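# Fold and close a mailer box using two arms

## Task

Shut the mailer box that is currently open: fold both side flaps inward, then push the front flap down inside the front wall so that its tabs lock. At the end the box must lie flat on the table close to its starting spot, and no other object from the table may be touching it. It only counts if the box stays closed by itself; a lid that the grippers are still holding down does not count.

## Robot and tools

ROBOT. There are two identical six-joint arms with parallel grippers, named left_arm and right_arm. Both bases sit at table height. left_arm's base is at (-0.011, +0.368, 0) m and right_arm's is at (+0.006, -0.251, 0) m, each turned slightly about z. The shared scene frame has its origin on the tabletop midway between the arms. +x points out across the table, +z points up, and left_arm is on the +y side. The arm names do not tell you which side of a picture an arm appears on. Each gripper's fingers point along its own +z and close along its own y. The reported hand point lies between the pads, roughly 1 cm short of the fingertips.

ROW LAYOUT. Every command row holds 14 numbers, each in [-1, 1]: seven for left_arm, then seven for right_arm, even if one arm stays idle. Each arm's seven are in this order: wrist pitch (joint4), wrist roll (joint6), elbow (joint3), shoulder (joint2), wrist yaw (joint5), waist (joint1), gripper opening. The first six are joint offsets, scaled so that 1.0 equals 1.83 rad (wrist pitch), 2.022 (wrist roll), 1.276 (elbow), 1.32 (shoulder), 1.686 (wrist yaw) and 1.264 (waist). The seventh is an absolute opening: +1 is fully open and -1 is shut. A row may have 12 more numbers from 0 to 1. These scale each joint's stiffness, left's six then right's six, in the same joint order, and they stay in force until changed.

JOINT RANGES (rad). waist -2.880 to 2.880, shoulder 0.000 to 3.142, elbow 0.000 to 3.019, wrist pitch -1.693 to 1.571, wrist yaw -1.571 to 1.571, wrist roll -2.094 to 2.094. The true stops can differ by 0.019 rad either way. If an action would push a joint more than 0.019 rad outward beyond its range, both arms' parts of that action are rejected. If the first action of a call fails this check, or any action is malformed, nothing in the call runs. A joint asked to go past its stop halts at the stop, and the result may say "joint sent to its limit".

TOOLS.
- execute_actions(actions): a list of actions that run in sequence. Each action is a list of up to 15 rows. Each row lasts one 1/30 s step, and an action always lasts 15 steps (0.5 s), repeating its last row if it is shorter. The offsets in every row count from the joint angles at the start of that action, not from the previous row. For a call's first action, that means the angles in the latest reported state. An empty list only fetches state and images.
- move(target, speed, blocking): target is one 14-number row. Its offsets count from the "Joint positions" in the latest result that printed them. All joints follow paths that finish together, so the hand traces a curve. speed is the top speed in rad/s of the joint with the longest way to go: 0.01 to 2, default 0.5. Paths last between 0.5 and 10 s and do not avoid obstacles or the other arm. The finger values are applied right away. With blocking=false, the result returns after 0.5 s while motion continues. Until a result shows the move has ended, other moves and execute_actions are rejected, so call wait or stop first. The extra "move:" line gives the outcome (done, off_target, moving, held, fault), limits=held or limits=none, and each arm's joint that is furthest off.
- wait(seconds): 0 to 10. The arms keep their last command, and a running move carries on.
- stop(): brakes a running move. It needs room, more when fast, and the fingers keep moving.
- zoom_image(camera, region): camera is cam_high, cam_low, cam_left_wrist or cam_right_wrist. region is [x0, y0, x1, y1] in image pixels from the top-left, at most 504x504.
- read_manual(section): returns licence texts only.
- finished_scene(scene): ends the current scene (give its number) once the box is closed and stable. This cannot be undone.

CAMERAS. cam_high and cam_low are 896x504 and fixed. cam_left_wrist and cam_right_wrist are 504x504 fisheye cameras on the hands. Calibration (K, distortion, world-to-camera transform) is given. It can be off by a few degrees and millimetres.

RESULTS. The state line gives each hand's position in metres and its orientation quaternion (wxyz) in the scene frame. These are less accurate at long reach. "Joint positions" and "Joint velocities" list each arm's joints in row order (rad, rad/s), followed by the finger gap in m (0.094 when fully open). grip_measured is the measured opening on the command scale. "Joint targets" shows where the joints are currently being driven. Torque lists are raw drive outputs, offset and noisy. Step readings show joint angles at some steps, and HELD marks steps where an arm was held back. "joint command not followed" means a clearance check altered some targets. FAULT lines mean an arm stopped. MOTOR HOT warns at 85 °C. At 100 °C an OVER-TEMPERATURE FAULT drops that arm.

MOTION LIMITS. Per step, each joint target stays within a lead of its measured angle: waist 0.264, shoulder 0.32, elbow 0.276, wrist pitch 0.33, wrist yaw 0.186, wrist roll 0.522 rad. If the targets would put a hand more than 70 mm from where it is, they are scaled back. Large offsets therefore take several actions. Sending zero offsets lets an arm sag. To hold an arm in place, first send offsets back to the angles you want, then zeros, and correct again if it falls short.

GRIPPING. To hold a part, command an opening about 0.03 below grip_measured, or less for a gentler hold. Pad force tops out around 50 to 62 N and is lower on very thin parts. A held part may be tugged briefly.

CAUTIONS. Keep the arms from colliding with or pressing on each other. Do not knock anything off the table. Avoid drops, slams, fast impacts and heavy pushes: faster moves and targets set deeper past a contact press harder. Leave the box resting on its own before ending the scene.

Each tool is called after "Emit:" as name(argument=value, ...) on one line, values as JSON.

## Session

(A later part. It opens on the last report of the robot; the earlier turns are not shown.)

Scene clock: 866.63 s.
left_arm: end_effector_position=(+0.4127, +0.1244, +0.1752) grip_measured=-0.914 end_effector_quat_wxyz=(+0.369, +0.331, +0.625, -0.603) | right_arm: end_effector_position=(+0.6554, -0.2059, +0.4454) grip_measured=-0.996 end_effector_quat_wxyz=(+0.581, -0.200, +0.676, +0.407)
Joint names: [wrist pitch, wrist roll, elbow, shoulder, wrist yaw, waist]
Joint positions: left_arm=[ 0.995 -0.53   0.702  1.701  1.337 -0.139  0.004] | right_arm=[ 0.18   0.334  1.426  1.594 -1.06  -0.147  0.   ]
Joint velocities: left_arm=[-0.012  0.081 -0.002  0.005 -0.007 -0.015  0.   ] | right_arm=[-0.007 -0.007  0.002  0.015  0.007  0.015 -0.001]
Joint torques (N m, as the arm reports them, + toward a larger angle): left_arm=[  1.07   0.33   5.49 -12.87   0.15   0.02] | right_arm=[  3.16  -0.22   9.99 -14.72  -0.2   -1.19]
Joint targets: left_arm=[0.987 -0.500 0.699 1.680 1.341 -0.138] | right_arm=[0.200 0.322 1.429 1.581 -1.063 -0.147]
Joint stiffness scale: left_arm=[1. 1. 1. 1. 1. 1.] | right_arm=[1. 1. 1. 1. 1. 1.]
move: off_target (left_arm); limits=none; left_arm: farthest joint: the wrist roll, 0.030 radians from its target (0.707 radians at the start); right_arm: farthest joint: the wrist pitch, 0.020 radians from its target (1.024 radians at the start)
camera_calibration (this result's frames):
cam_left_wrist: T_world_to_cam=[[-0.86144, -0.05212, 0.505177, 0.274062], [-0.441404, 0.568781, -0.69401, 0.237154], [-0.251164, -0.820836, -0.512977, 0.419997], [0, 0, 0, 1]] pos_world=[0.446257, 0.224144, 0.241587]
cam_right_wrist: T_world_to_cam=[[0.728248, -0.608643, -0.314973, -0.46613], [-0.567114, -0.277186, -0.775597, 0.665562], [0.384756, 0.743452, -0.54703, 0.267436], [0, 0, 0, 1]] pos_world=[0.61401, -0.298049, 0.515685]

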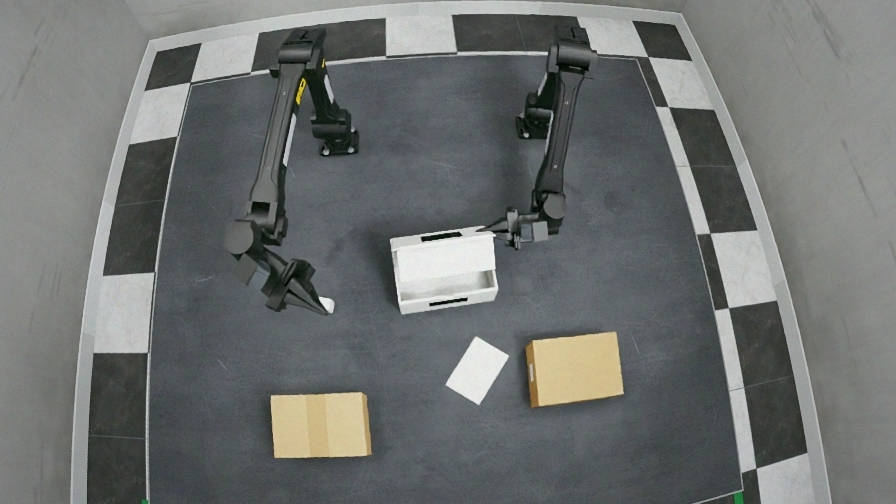

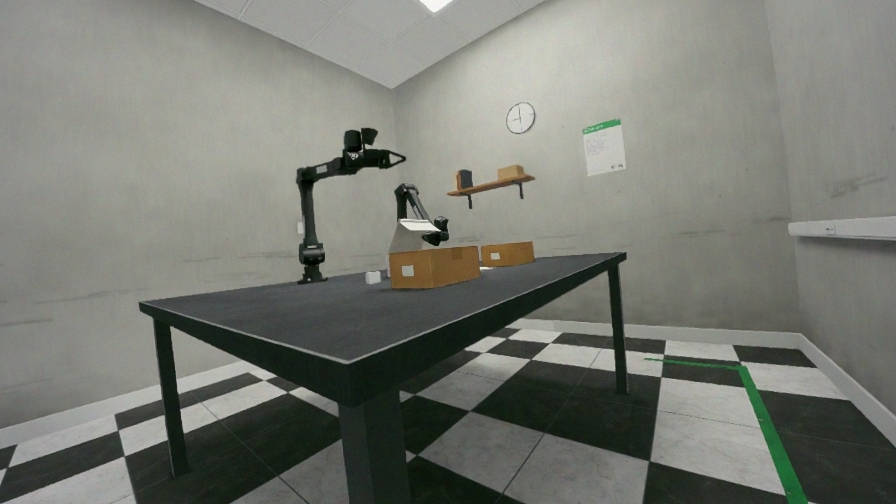

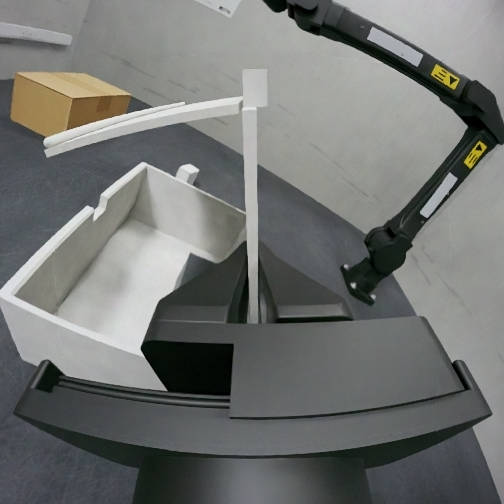

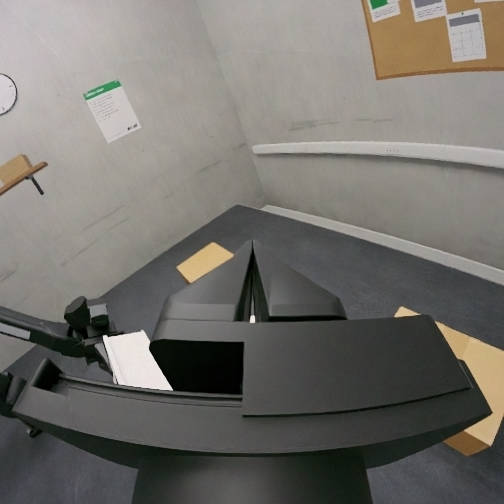

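Emit:
move(target=[0,0.015,0,-0.015,0,0,-0.92, 0.385,0,-0.405,0.13,-0.30,0,-1], speed=0.7)

Emit:
move(target=[0,0,0,-0.015,0,0,-0.92, 0,0,0.025,0,0,0.165,-1], speed=0.25)

Scene clock: 878.27 s.
left_arm: end_effector_position=(+0.4127, +0.1244, +0.1752) grip_measured=-0.914 end_effector_quat_wxyz=(+0.369, +0.331, +0.625, -0.603) | right_arm: end_effector_position=(+0.5126, -0.1603, +0.1986) grip_measured=-0.996 end_effector_quat_wxyz=(+0.458, -0.361, +0.608, +0.539)
Joint names: [wrist pitch, wrist roll, elbow, shoulder, wrist yaw, waist]
Joint positions: left_arm=[ 0.995 -0.53   0.702  1.701  1.337 -0.139  0.004] | right_arm=[ 0.866  0.333  0.901  1.765 -1.563 -0.147  0.   ]
Joint velocities: left_arm=[ 0.002  0.007 -0.007  0.015 -0.022 -0.005  0.001] | right_arm=[ 0.002  0.007 -0.027 -0.005  0.051 -0.005  0.001]
Joint torques (N m, as the arm reports them, + toward a larger angle): left_arm=[  1.43   0.34   5.79 -12.84  -0.03  -0.09] | right_arm=[  2.68  -0.01   7.54 -11.72  -0.21  -0.15]
Joint targets: left_arm=[0.995 -0.500 0.702 1.682 1.337 -0.139] | right_arm=[0.885 0.334 0.910 1.766 -1.566 -0.147]
Joint stiffness scale: left_arm=[1. 1. 1. 1. 1. 1.] | right_arm=[1. 1. 1. 1. 1. 1.]
move: off_target (left_arm); limits=none; left_arm: farthest joint: the wrist roll, 0.030 radians from its target (0.030 radians at the start); right_arm: farthest joint: the wrist pitch, 0.019 radians from its target (0.704 radians at the start)
camera_calibration (this result's frames):
cam_left_wrist: T_world_to_cam=[[-0.861633, -0.0521317, 0.504848, 0.274201], [-0.44114, 0.568798, -0.694165, 0.23707], [-0.250969, -0.820823, -0.513092, 0.419936], [0, 0, 0, 1]] pos_world=[0.446232, 0.224142, 0.241602]
cam_right_wrist: T_world_to_cam=[[0.92865, -0.183491, -0.322397, -0.445208], [-0.370024, -0.519778, -0.770008, 0.264727], [-0.0262856, 0.834363, -0.550588, 0.379486], [0, 0, 0, 1]] pos_world=[0.521373, -0.260722, 0.269248]

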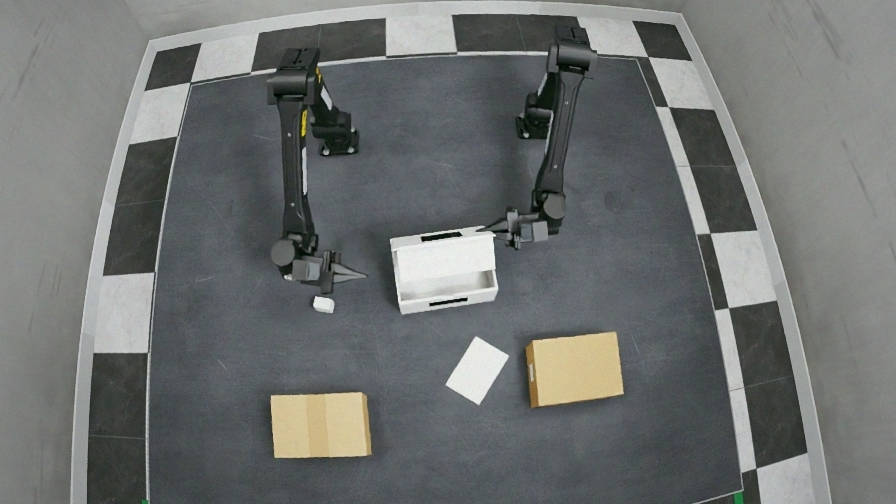

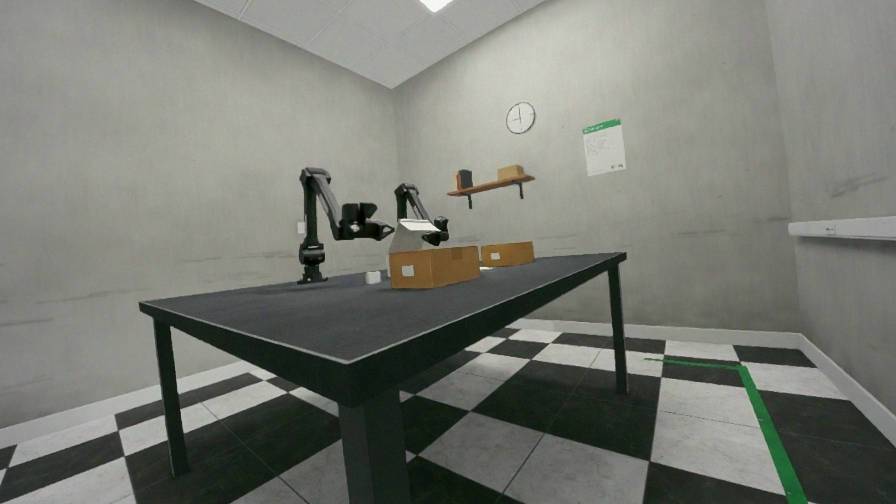

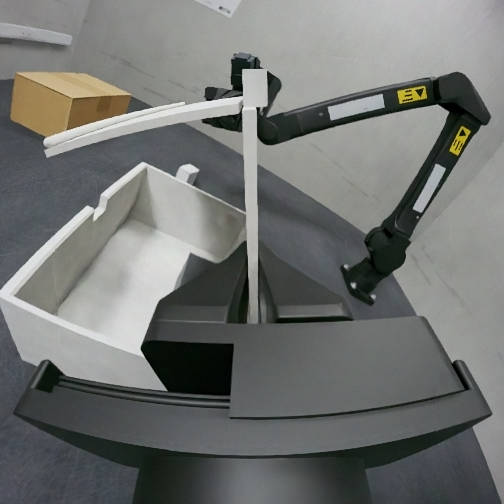

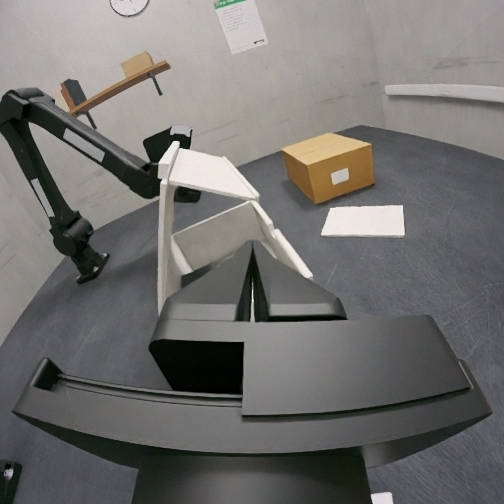

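Scene clock: 879.50 s.
left_arm: end_effector_position=(+0.4127, +0.1244, +0.1752) grip_measured=-0.914 end_effector_quat_wxyz=(+0.369, +0.331, +0.625, -0.603) | right_arm: end_effector_position=(+0.4838, -0.0601, +0.1986) grip_measured=-0.996 end_effector_quat_wxyz=(+0.401, -0.420, +0.569, +0.582)
Joint names: [wrist pitch, wrist roll, elbow, shoulder, wrist yaw, waist]
Joint positions: left_arm=[ 0.995 -0.53   0.702  1.701  1.337 -0.139  0.004] | right_arm=[ 0.866  0.333  0.901  1.765 -1.563  0.056  0.   ]
Joint velocities: left_arm=[-0.002 -0.051 -0.007  0.005 -0.037 -0.015 -0.   ] | right_arm=[-0.012  0.022  0.007  0.005 -0.051 -0.005 -0.001]
Joint torques (N m, as the arm reports them, + toward a larger angle): left_arm=[  1.43   0.06   5.8  -12.84  -0.03  -0.1 ] | right_arm=[  1.92  -0.08   9.27 -12.36  -0.1   -0.19]
Joint targets: left_arm=[0.995 -0.530 0.702 1.682 1.337 -0.139] | right_arm=[0.866 0.333 0.933 1.765 -1.563 0.062]
Joint stiffness scale: left_arm=[1. 1. 1. 1. 1. 1.] | right_arm=[1. 1. 1. 1. 1. 1.]
move: off_target (right_arm); limits=none; left_arm: farthest joint: the shoulder, 0.020 radians from its target (0.020 radians at the start); right_arm: farthest joint: the elbow, 0.032 radians from its target (0.032 radians at the start)
camera_calibration (this result's frames):
cam_left_wrist: T_world_to_cam=[[-0.861633, -0.0521317, 0.504848, 0.274201], [-0.44114, 0.568798, -0.694165, 0.23707], [-0.250969, -0.820823, -0.513092, 0.419936], [0, 0, 0, 1]] pos_world=[0.446232, 0.224142, 0.241602]
cam_right_wrist: T_world_to_cam=[[0.946575, 0.00744886, -0.322397, -0.397335], [-0.257667, -0.583691, -0.770008, 0.247955], [-0.193916, 0.811942, -0.550588, 0.374909], [0, 0, 0, 1]] pos_world=[0.512698, -0.156715, 0.269248]

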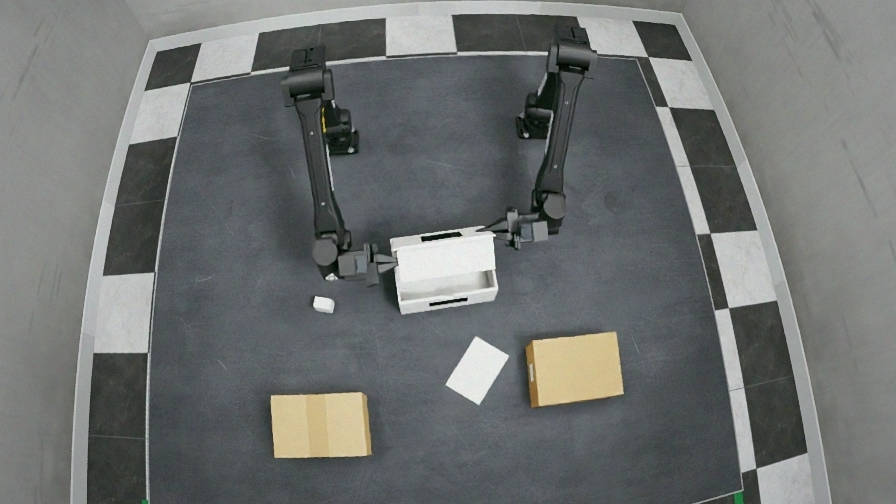

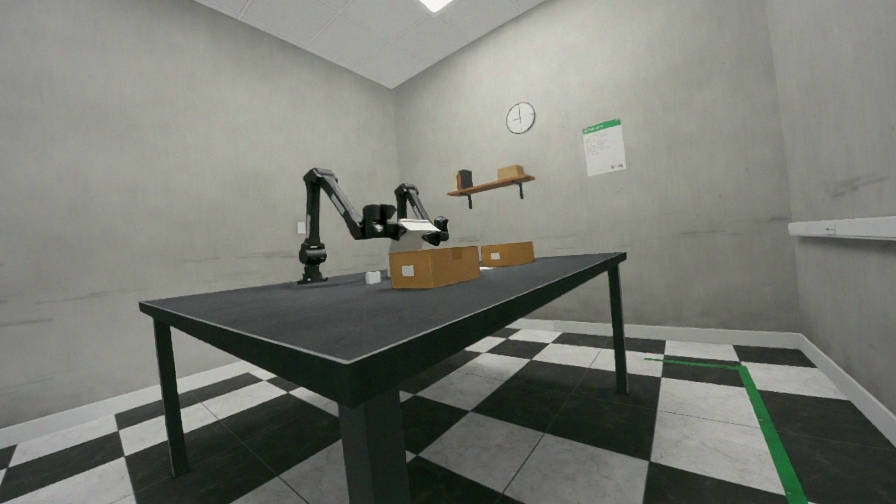

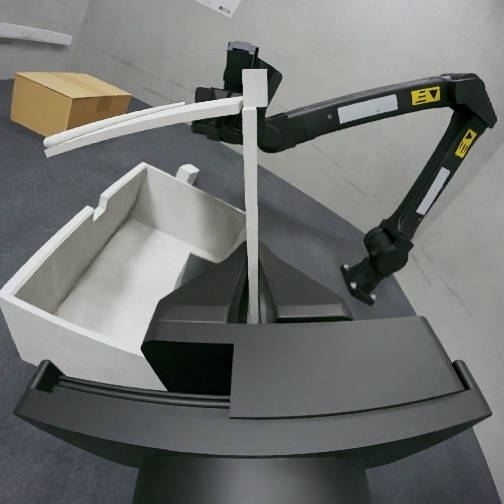

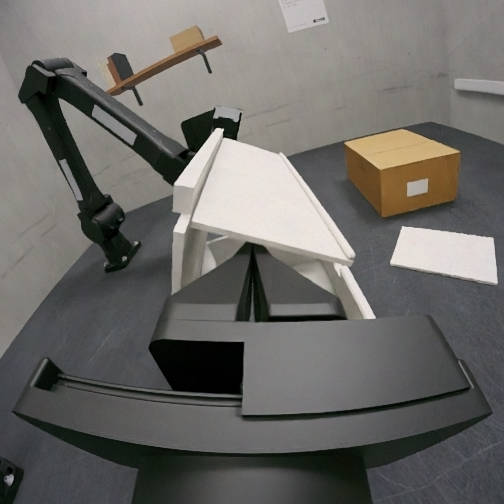

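Emit:
move(target=[0,0.015,0,-0.015,0,0,-0.92, -0.086,0,0.105,-0.055,0,0,-1], speed=0.15)

Scene clock: 888.10 s.
left_arm: end_effector_position=(+0.4125, +0.1244, +0.1757) grip_measured=-0.914 end_effector_quat_wxyz=(+0.371, +0.333, +0.624, -0.602) | right_arm: end_effector_position=(+0.5042, -0.0593, +0.2503) grip_measured=-0.996 end_effector_quat_wxyz=(+0.405, -0.424, +0.566, +0.580)
Joint names: [wrist pitch, wrist roll, elbow, shoulder, wrist yaw, waist]
Joint positions: left_arm=[ 0.995 -0.524  0.702  1.7    1.337 -0.139  0.004] | right_arm=[ 0.719  0.333  0.998  1.703 -1.563  0.056  0.   ]
Joint velocities: left_arm=[-0.007  0.022  0.002 -0.005 -0.066 -0.005  0.001] | right_arm=[-0.007 -0.022 -0.007 -0.005 -0.081 -0.005 -0.001]
Joint torques (N m, as the arm reports them, + toward a larger angle): left_arm=[  1.41   0.3    5.81 -12.71  -0.06  -0.01] | right_arm=[  1.41  -0.03  10.59 -13.16  -0.13  -0.75]
Joint targets: left_arm=[0.995 -0.499 0.702 1.682 1.337 -0.139] | right_arm=[0.709 0.333 1.035 1.692 -1.563 0.056]
Joint stiffness scale: left_arm=[1. 1. 1. 1. 1. 1.] | right_arm=[1. 1. 1. 1. 1. 1.]
move: off_target (left_arm, right_arm); limits=none; left_arm: farthest joint: the wrist roll, 0.025 radians from its target (0.030 radians at the start); right_arm: farthest joint: the elbow, 0.037 radians from its target (0.134 radians at the start)
camera_calibration (this result's frames):
cam_left_wrist: T_world_to_cam=[[-0.864914, -0.0515353, 0.499267, 0.276052], [-0.436211, 0.569227, -0.696922, 0.235736], [-0.24828, -0.820564, -0.514813, 0.419308], [0, 0, 0, 1]] pos_world=[0.445698, 0.224109, 0.242331]
cam_right_wrist: T_world_to_cam=[[0.950318, 0.00760265, -0.311187, -0.404619], [-0.248549, -0.583316, -0.773282, 0.289732], [-0.187399, 0.81221, -0.552446, 0.403831], [0, 0, 0, 1]] pos_world=[0.532207, -0.155914, 0.321228]

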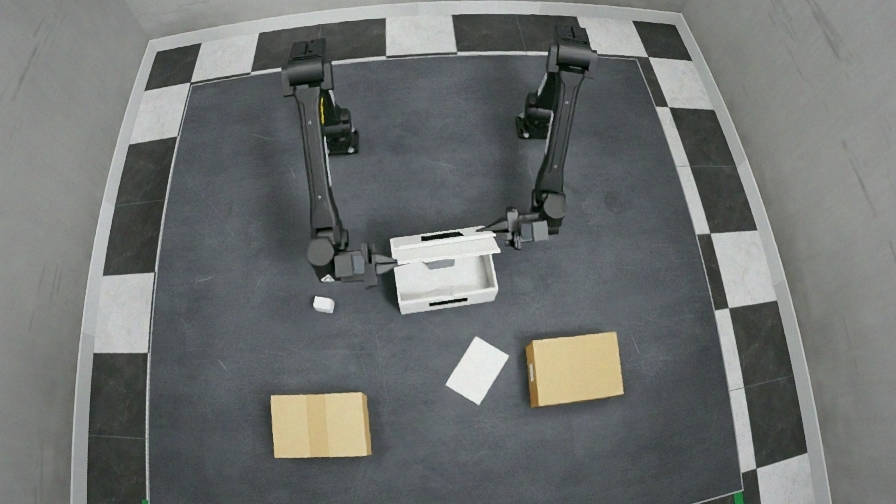

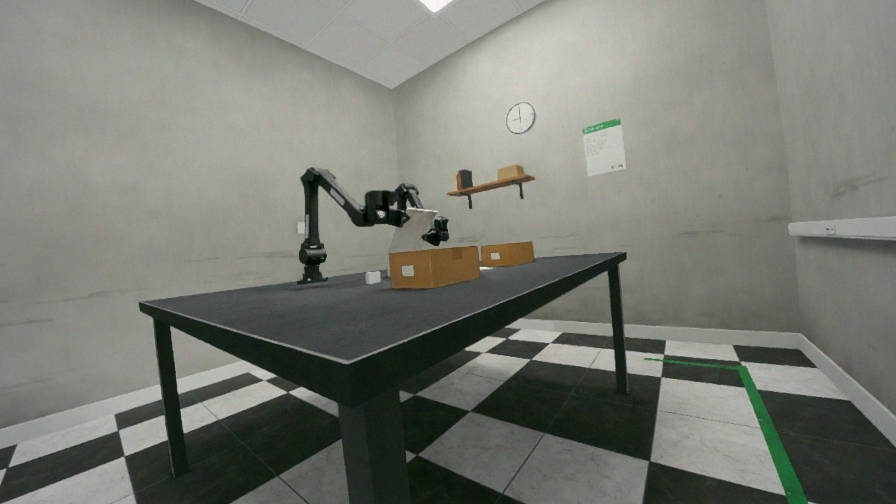

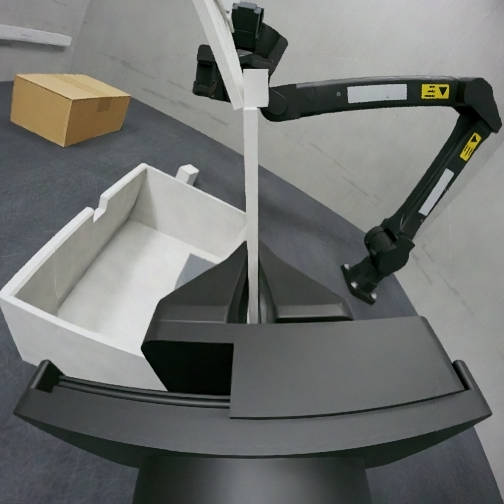

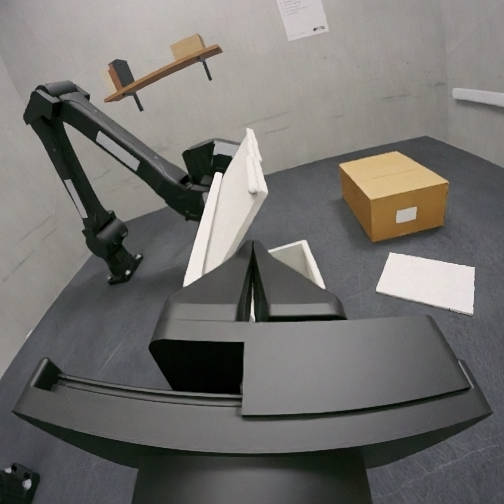

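Opened far. Withdraw.

Emit:
move(target=[0,0.012,0,-0.015,0,0,-0.92, 0,0,0.028,0,0,-0.15,-1], speed=0.3)

Scene clock: 906.60 s.
left_arm: end_effector_position=(+0.4125, +0.1244, +0.1757) grip_measured=-0.914 end_effector_quat_wxyz=(+0.371, +0.333, +0.624, -0.602) | right_arm: end_effector_position=(+0.5311, -0.1544, +0.2503) grip_measured=-0.996 end_effector_quat_wxyz=(+0.456, -0.369, +0.603, +0.540)
Joint names: [wrist pitch, wrist roll, elbow, shoulder, wrist yaw, waist]
Joint positions: left_arm=[ 0.995 -0.524  0.702  1.7    1.337 -0.139  0.004] | right_arm=[ 0.719  0.333  0.998  1.703 -1.563 -0.129  0.   ]
Joint velocities: left_arm=[-0.012 -0.037  0.007 -0.005 -0.066  0.005  0.   ] | right_arm=[ 0.017  0.066 -0.002  0.005 -0.007 -0.005  0.   ]
Joint torques (N m, as the arm reports them, + toward a larger angle): left_arm=[  1.45   0.29   5.8  -12.81  -0.03  -0.16] | right_arm=[  1.87  -0.01  10.66 -12.67  -0.07  -0.06]
Joint targets: left_arm=[0.995 -0.500 0.702 1.680 1.337 -0.139] | right_arm=[0.719 0.333 1.033 1.703 -1.563 -0.133]
Joint stiffness scale: left_arm=[1. 1. 1. 1. 1. 1.] | right_arm=[1. 1. 1. 1. 1. 1.]
move: off_target (left_arm, right_arm); limits=none; left_arm: farthest joint: the wrist roll, 0.025 radians from its target (0.025 radians at the start); right_arm: farthest joint: the elbow, 0.036 radians from its target (0.036 radians at the start)
camera_calibration (this result's frames):
cam_left_wrist: T_world_to_cam=[[-0.864914, -0.0515353, 0.499267, 0.276052], [-0.436211, 0.569227, -0.696922, 0.235736], [-0.24828, -0.820564, -0.514813, 0.419308], [0, 0, 0, 1]] pos_world=[0.445698, 0.224109, 0.242331]
cam_right_wrist: T_world_to_cam=[[0.935434, -0.167706, -0.311187, -0.448583], [-0.351816, -0.527503, -0.773282, 0.30441], [-0.0344678, 0.832835, -0.552446, 0.40805], [0, 0, 0, 1]] pos_world=[0.540782, -0.254491, 0.321228]

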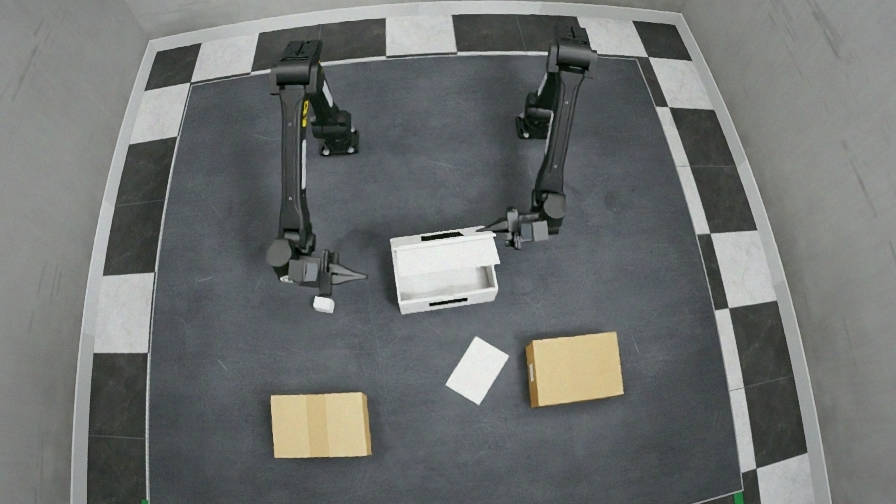

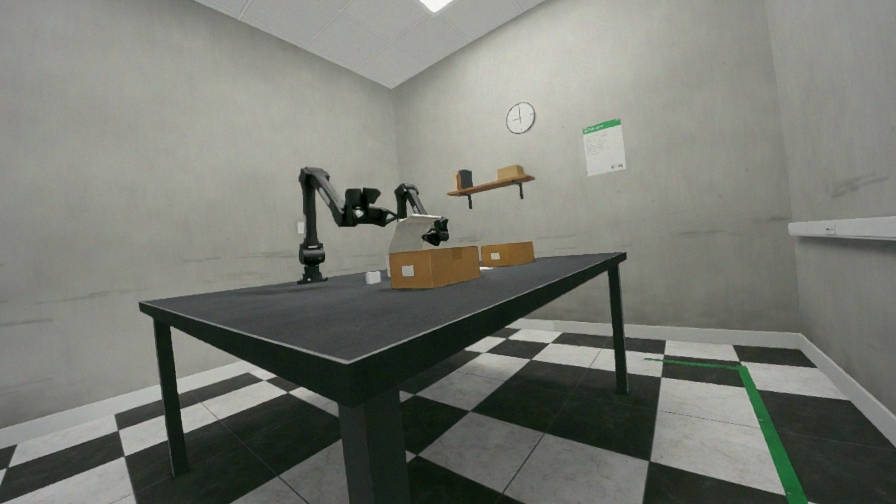

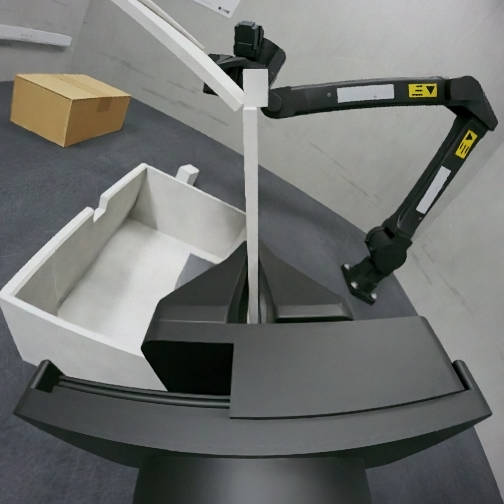

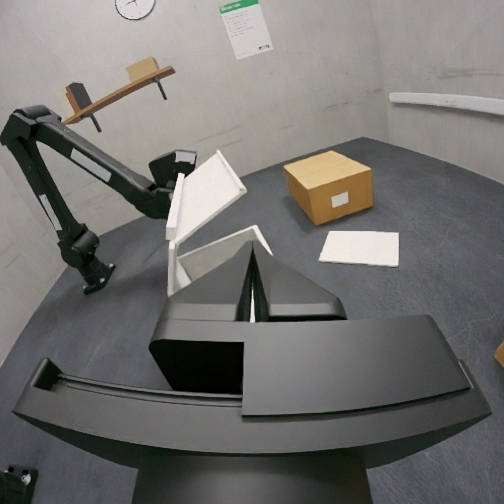

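Emit:
move(target=[0.04,-0.24,0.095,0.115,0,0.004,-0.92, 0.015,-0.1,0.17,0.165,0,0,-1], speed=0.3)

Emit:
move(target=[0,0,0.02,-0.01,0,0,-0.92, 0,0,0.028,0,0,0.14,-1], speed=0.3)

Scene clock: 919.67 s.
left_arm: end_effector_position=(+0.4446, +0.1224, +0.1492) grip_measured=-0.915 end_effector_quat_wxyz=(+0.225, +0.180, +0.683, -0.671) | right_arm: end_effector_position=(+0.5962, -0.1638, +0.2094) grip_measured=-0.996 end_effector_quat_wxyz=(+0.501, -0.420, +0.569, +0.499)
Joint names: [wrist pitch, wrist roll, elbow, shoulder, wrist yaw, waist]
Joint positions: left_arm=[ 1.051 -0.994  0.785  1.83   1.34  -0.132  0.004] | right_arm=[ 0.728  0.143  1.177  1.909 -1.563 -0.129  0.   ]
Joint velocities: left_arm=[-0.017 -0.051  0.007  0.005 -0.037 -0.005 -0.   ] | right_arm=[ 0.002 -0.051  0.012 -0.005  0.022 -0.005 -0.001]
Joint torques (N m, as the arm reports them, + toward a larger angle): left_arm=[  2.24  -0.04   8.72 -11.    -0.16  -0.27] | right_arm=[  2.8   -0.13  10.69 -14.39  -0.08  -0.06]
Joint targets: left_arm=[1.068 -1.010 0.823 1.852 1.337 -0.134] | right_arm=[0.747 0.131 1.215 1.921 -1.563 -0.129]
Joint stiffness scale: left_arm=[1. 1. 1. 1. 1. 1.] | right_arm=[1. 1. 1. 1. 1. 1.]
move: off_target (left_arm, right_arm); limits=none; left_arm: farthest joint: the elbow, 0.038 radians from its target (0.121 radians at the start); right_arm: farthest joint: the elbow, 0.038 radians from its target (0.217 radians at the start)
camera_calibration (this result's frames):
cam_left_wrist: T_world_to_cam=[[-0.552852, -0.0333203, 0.832613, 0.126255], [-0.706618, 0.548324, -0.447249, 0.317911], [-0.441639, -0.835602, -0.326687, 0.471642], [0, 0, 0, 1]] pos_world=[0.502738, 0.223994, 0.191144]
cam_right_wrist: T_world_to_cam=[[0.974225, -0.173685, -0.143944, -0.582947], [-0.217074, -0.548245, -0.807655, 0.214119], [0.0613611, 0.818084, -0.571816, 0.340055], [0, 0, 0, 1]] pos_world=[0.593535, -0.262053, 0.283472]

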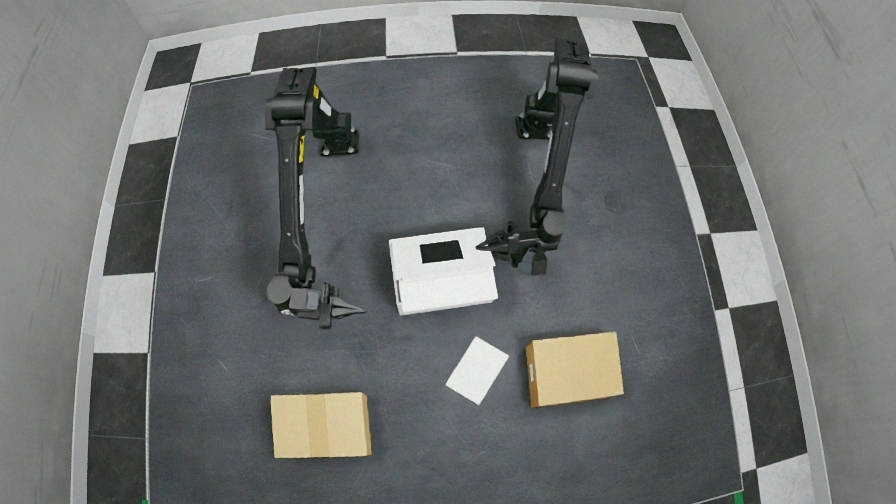

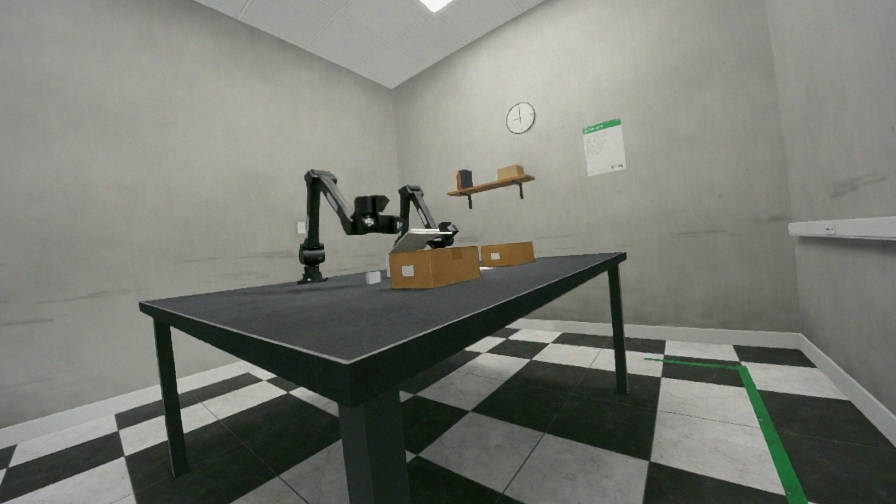

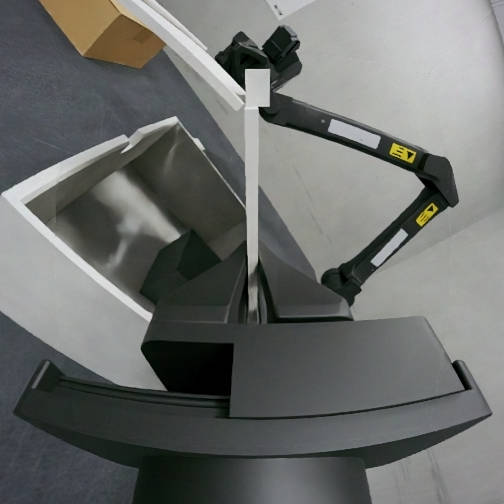

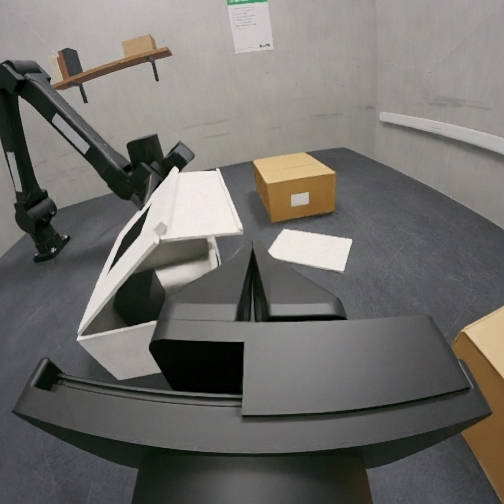

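Scene clock: 920.63 s.
left_arm: end_effector_position=(+0.4445, +0.1224, +0.1490) grip_measured=-0.915 end_effector_quat_wxyz=(+0.225, +0.180, +0.683, -0.671) | right_arm: end_effector_position=(+0.5715, -0.0613, +0.2094) grip_measured=-0.996 end_effector_quat_wxyz=(+0.455, -0.469, +0.530, +0.541)
Joint names: [wrist pitch, wrist roll, elbow, shoulder, wrist yaw, waist]
Joint positions: left_arm=[ 1.051 -0.994  0.785  1.83   1.34  -0.132  0.004] | right_arm=[ 0.728  0.143  1.177  1.909 -1.563  0.048  0.   ]
Joint velocities: left_arm=[ 0.002  0.007  0.002 -0.005 -0.007  0.015 -0.001] | right_arm=[ 0.007  0.022 -0.002 -0.005  0.022 -0.015 -0.001]
Joint torques (N m, as the arm reports them, + toward a larger angle): left_arm=[  1.48   0.09   7.68 -13.67  -0.04  -0.12] | right_arm=[  1.97  -0.03  10.5  -15.17  -0.08  -0.62]
Joint targets: left_arm=[1.051 -0.994 0.811 1.817 1.340 -0.132] | right_arm=[0.728 0.143 1.213 1.909 -1.563 0.048]
Joint stiffness scale: left_arm=[1. 1. 1. 1. 1. 1.] | right_arm=[1. 1. 1. 1. 1. 1.]
move: off_target (left_arm, right_arm); limits=none; left_arm: farthest joint: the elbow, 0.026 radians from its target (0.026 radians at the start); right_arm: farthest joint: the elbow, 0.036 radians from its target (0.036 radians at the start)
camera_calibration (this result's frames):
cam_left_wrist: T_world_to_cam=[[-0.552539, -0.0333724, 0.832819, 0.12612], [-0.706786, 0.548352, -0.446949, 0.317787], [-0.441762, -0.835581, -0.326573, 0.471602], [0, 0, 0, 1]] pos_world=[0.502629, 0.224012, 0.191012]
cam_right_wrist: T_world_to_cam=[[0.989586, 0.000572069, -0.143944, -0.53925], [-0.117146, -0.577901, -0.807655, 0.206036], [-0.0836474, 0.816106, -0.571816, 0.340473], [0, 0, 0, 1]] pos_world=[0.58625, -0.158485, 0.283472]

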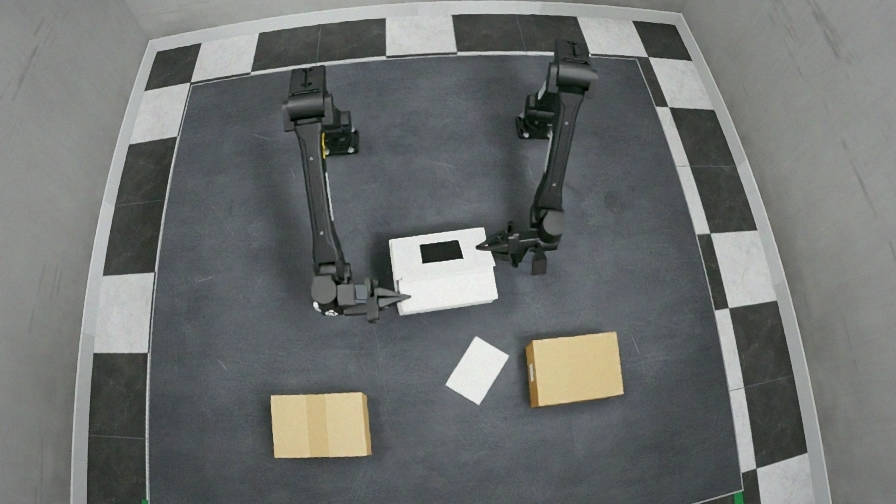

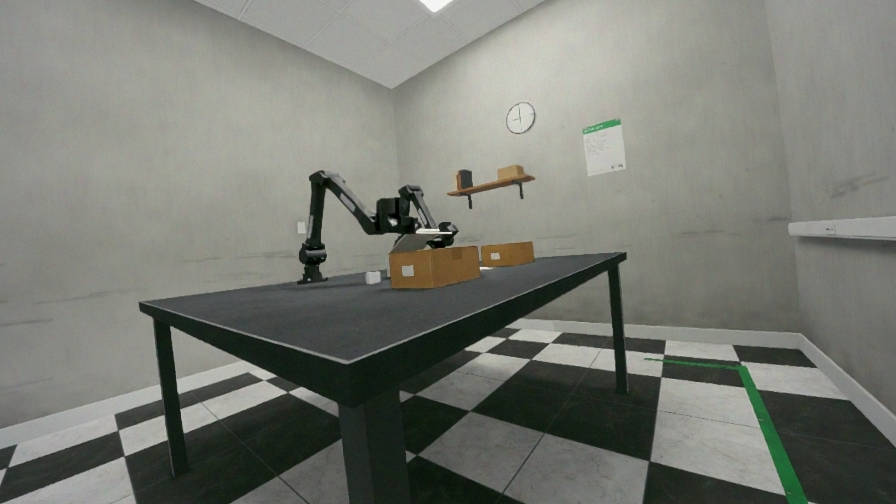

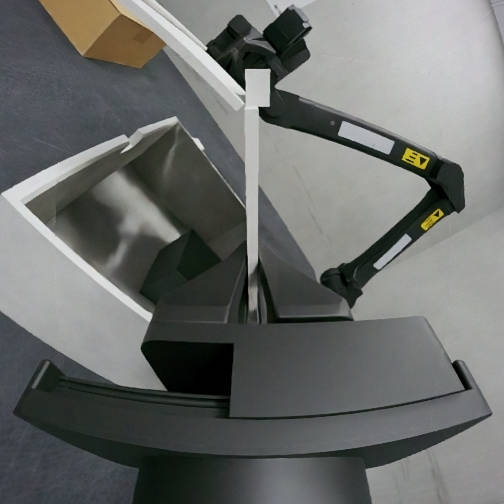

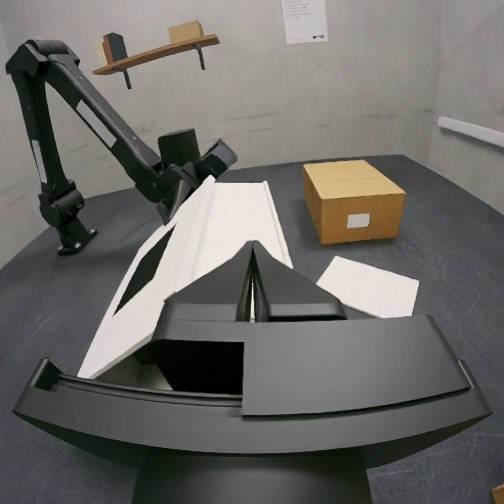

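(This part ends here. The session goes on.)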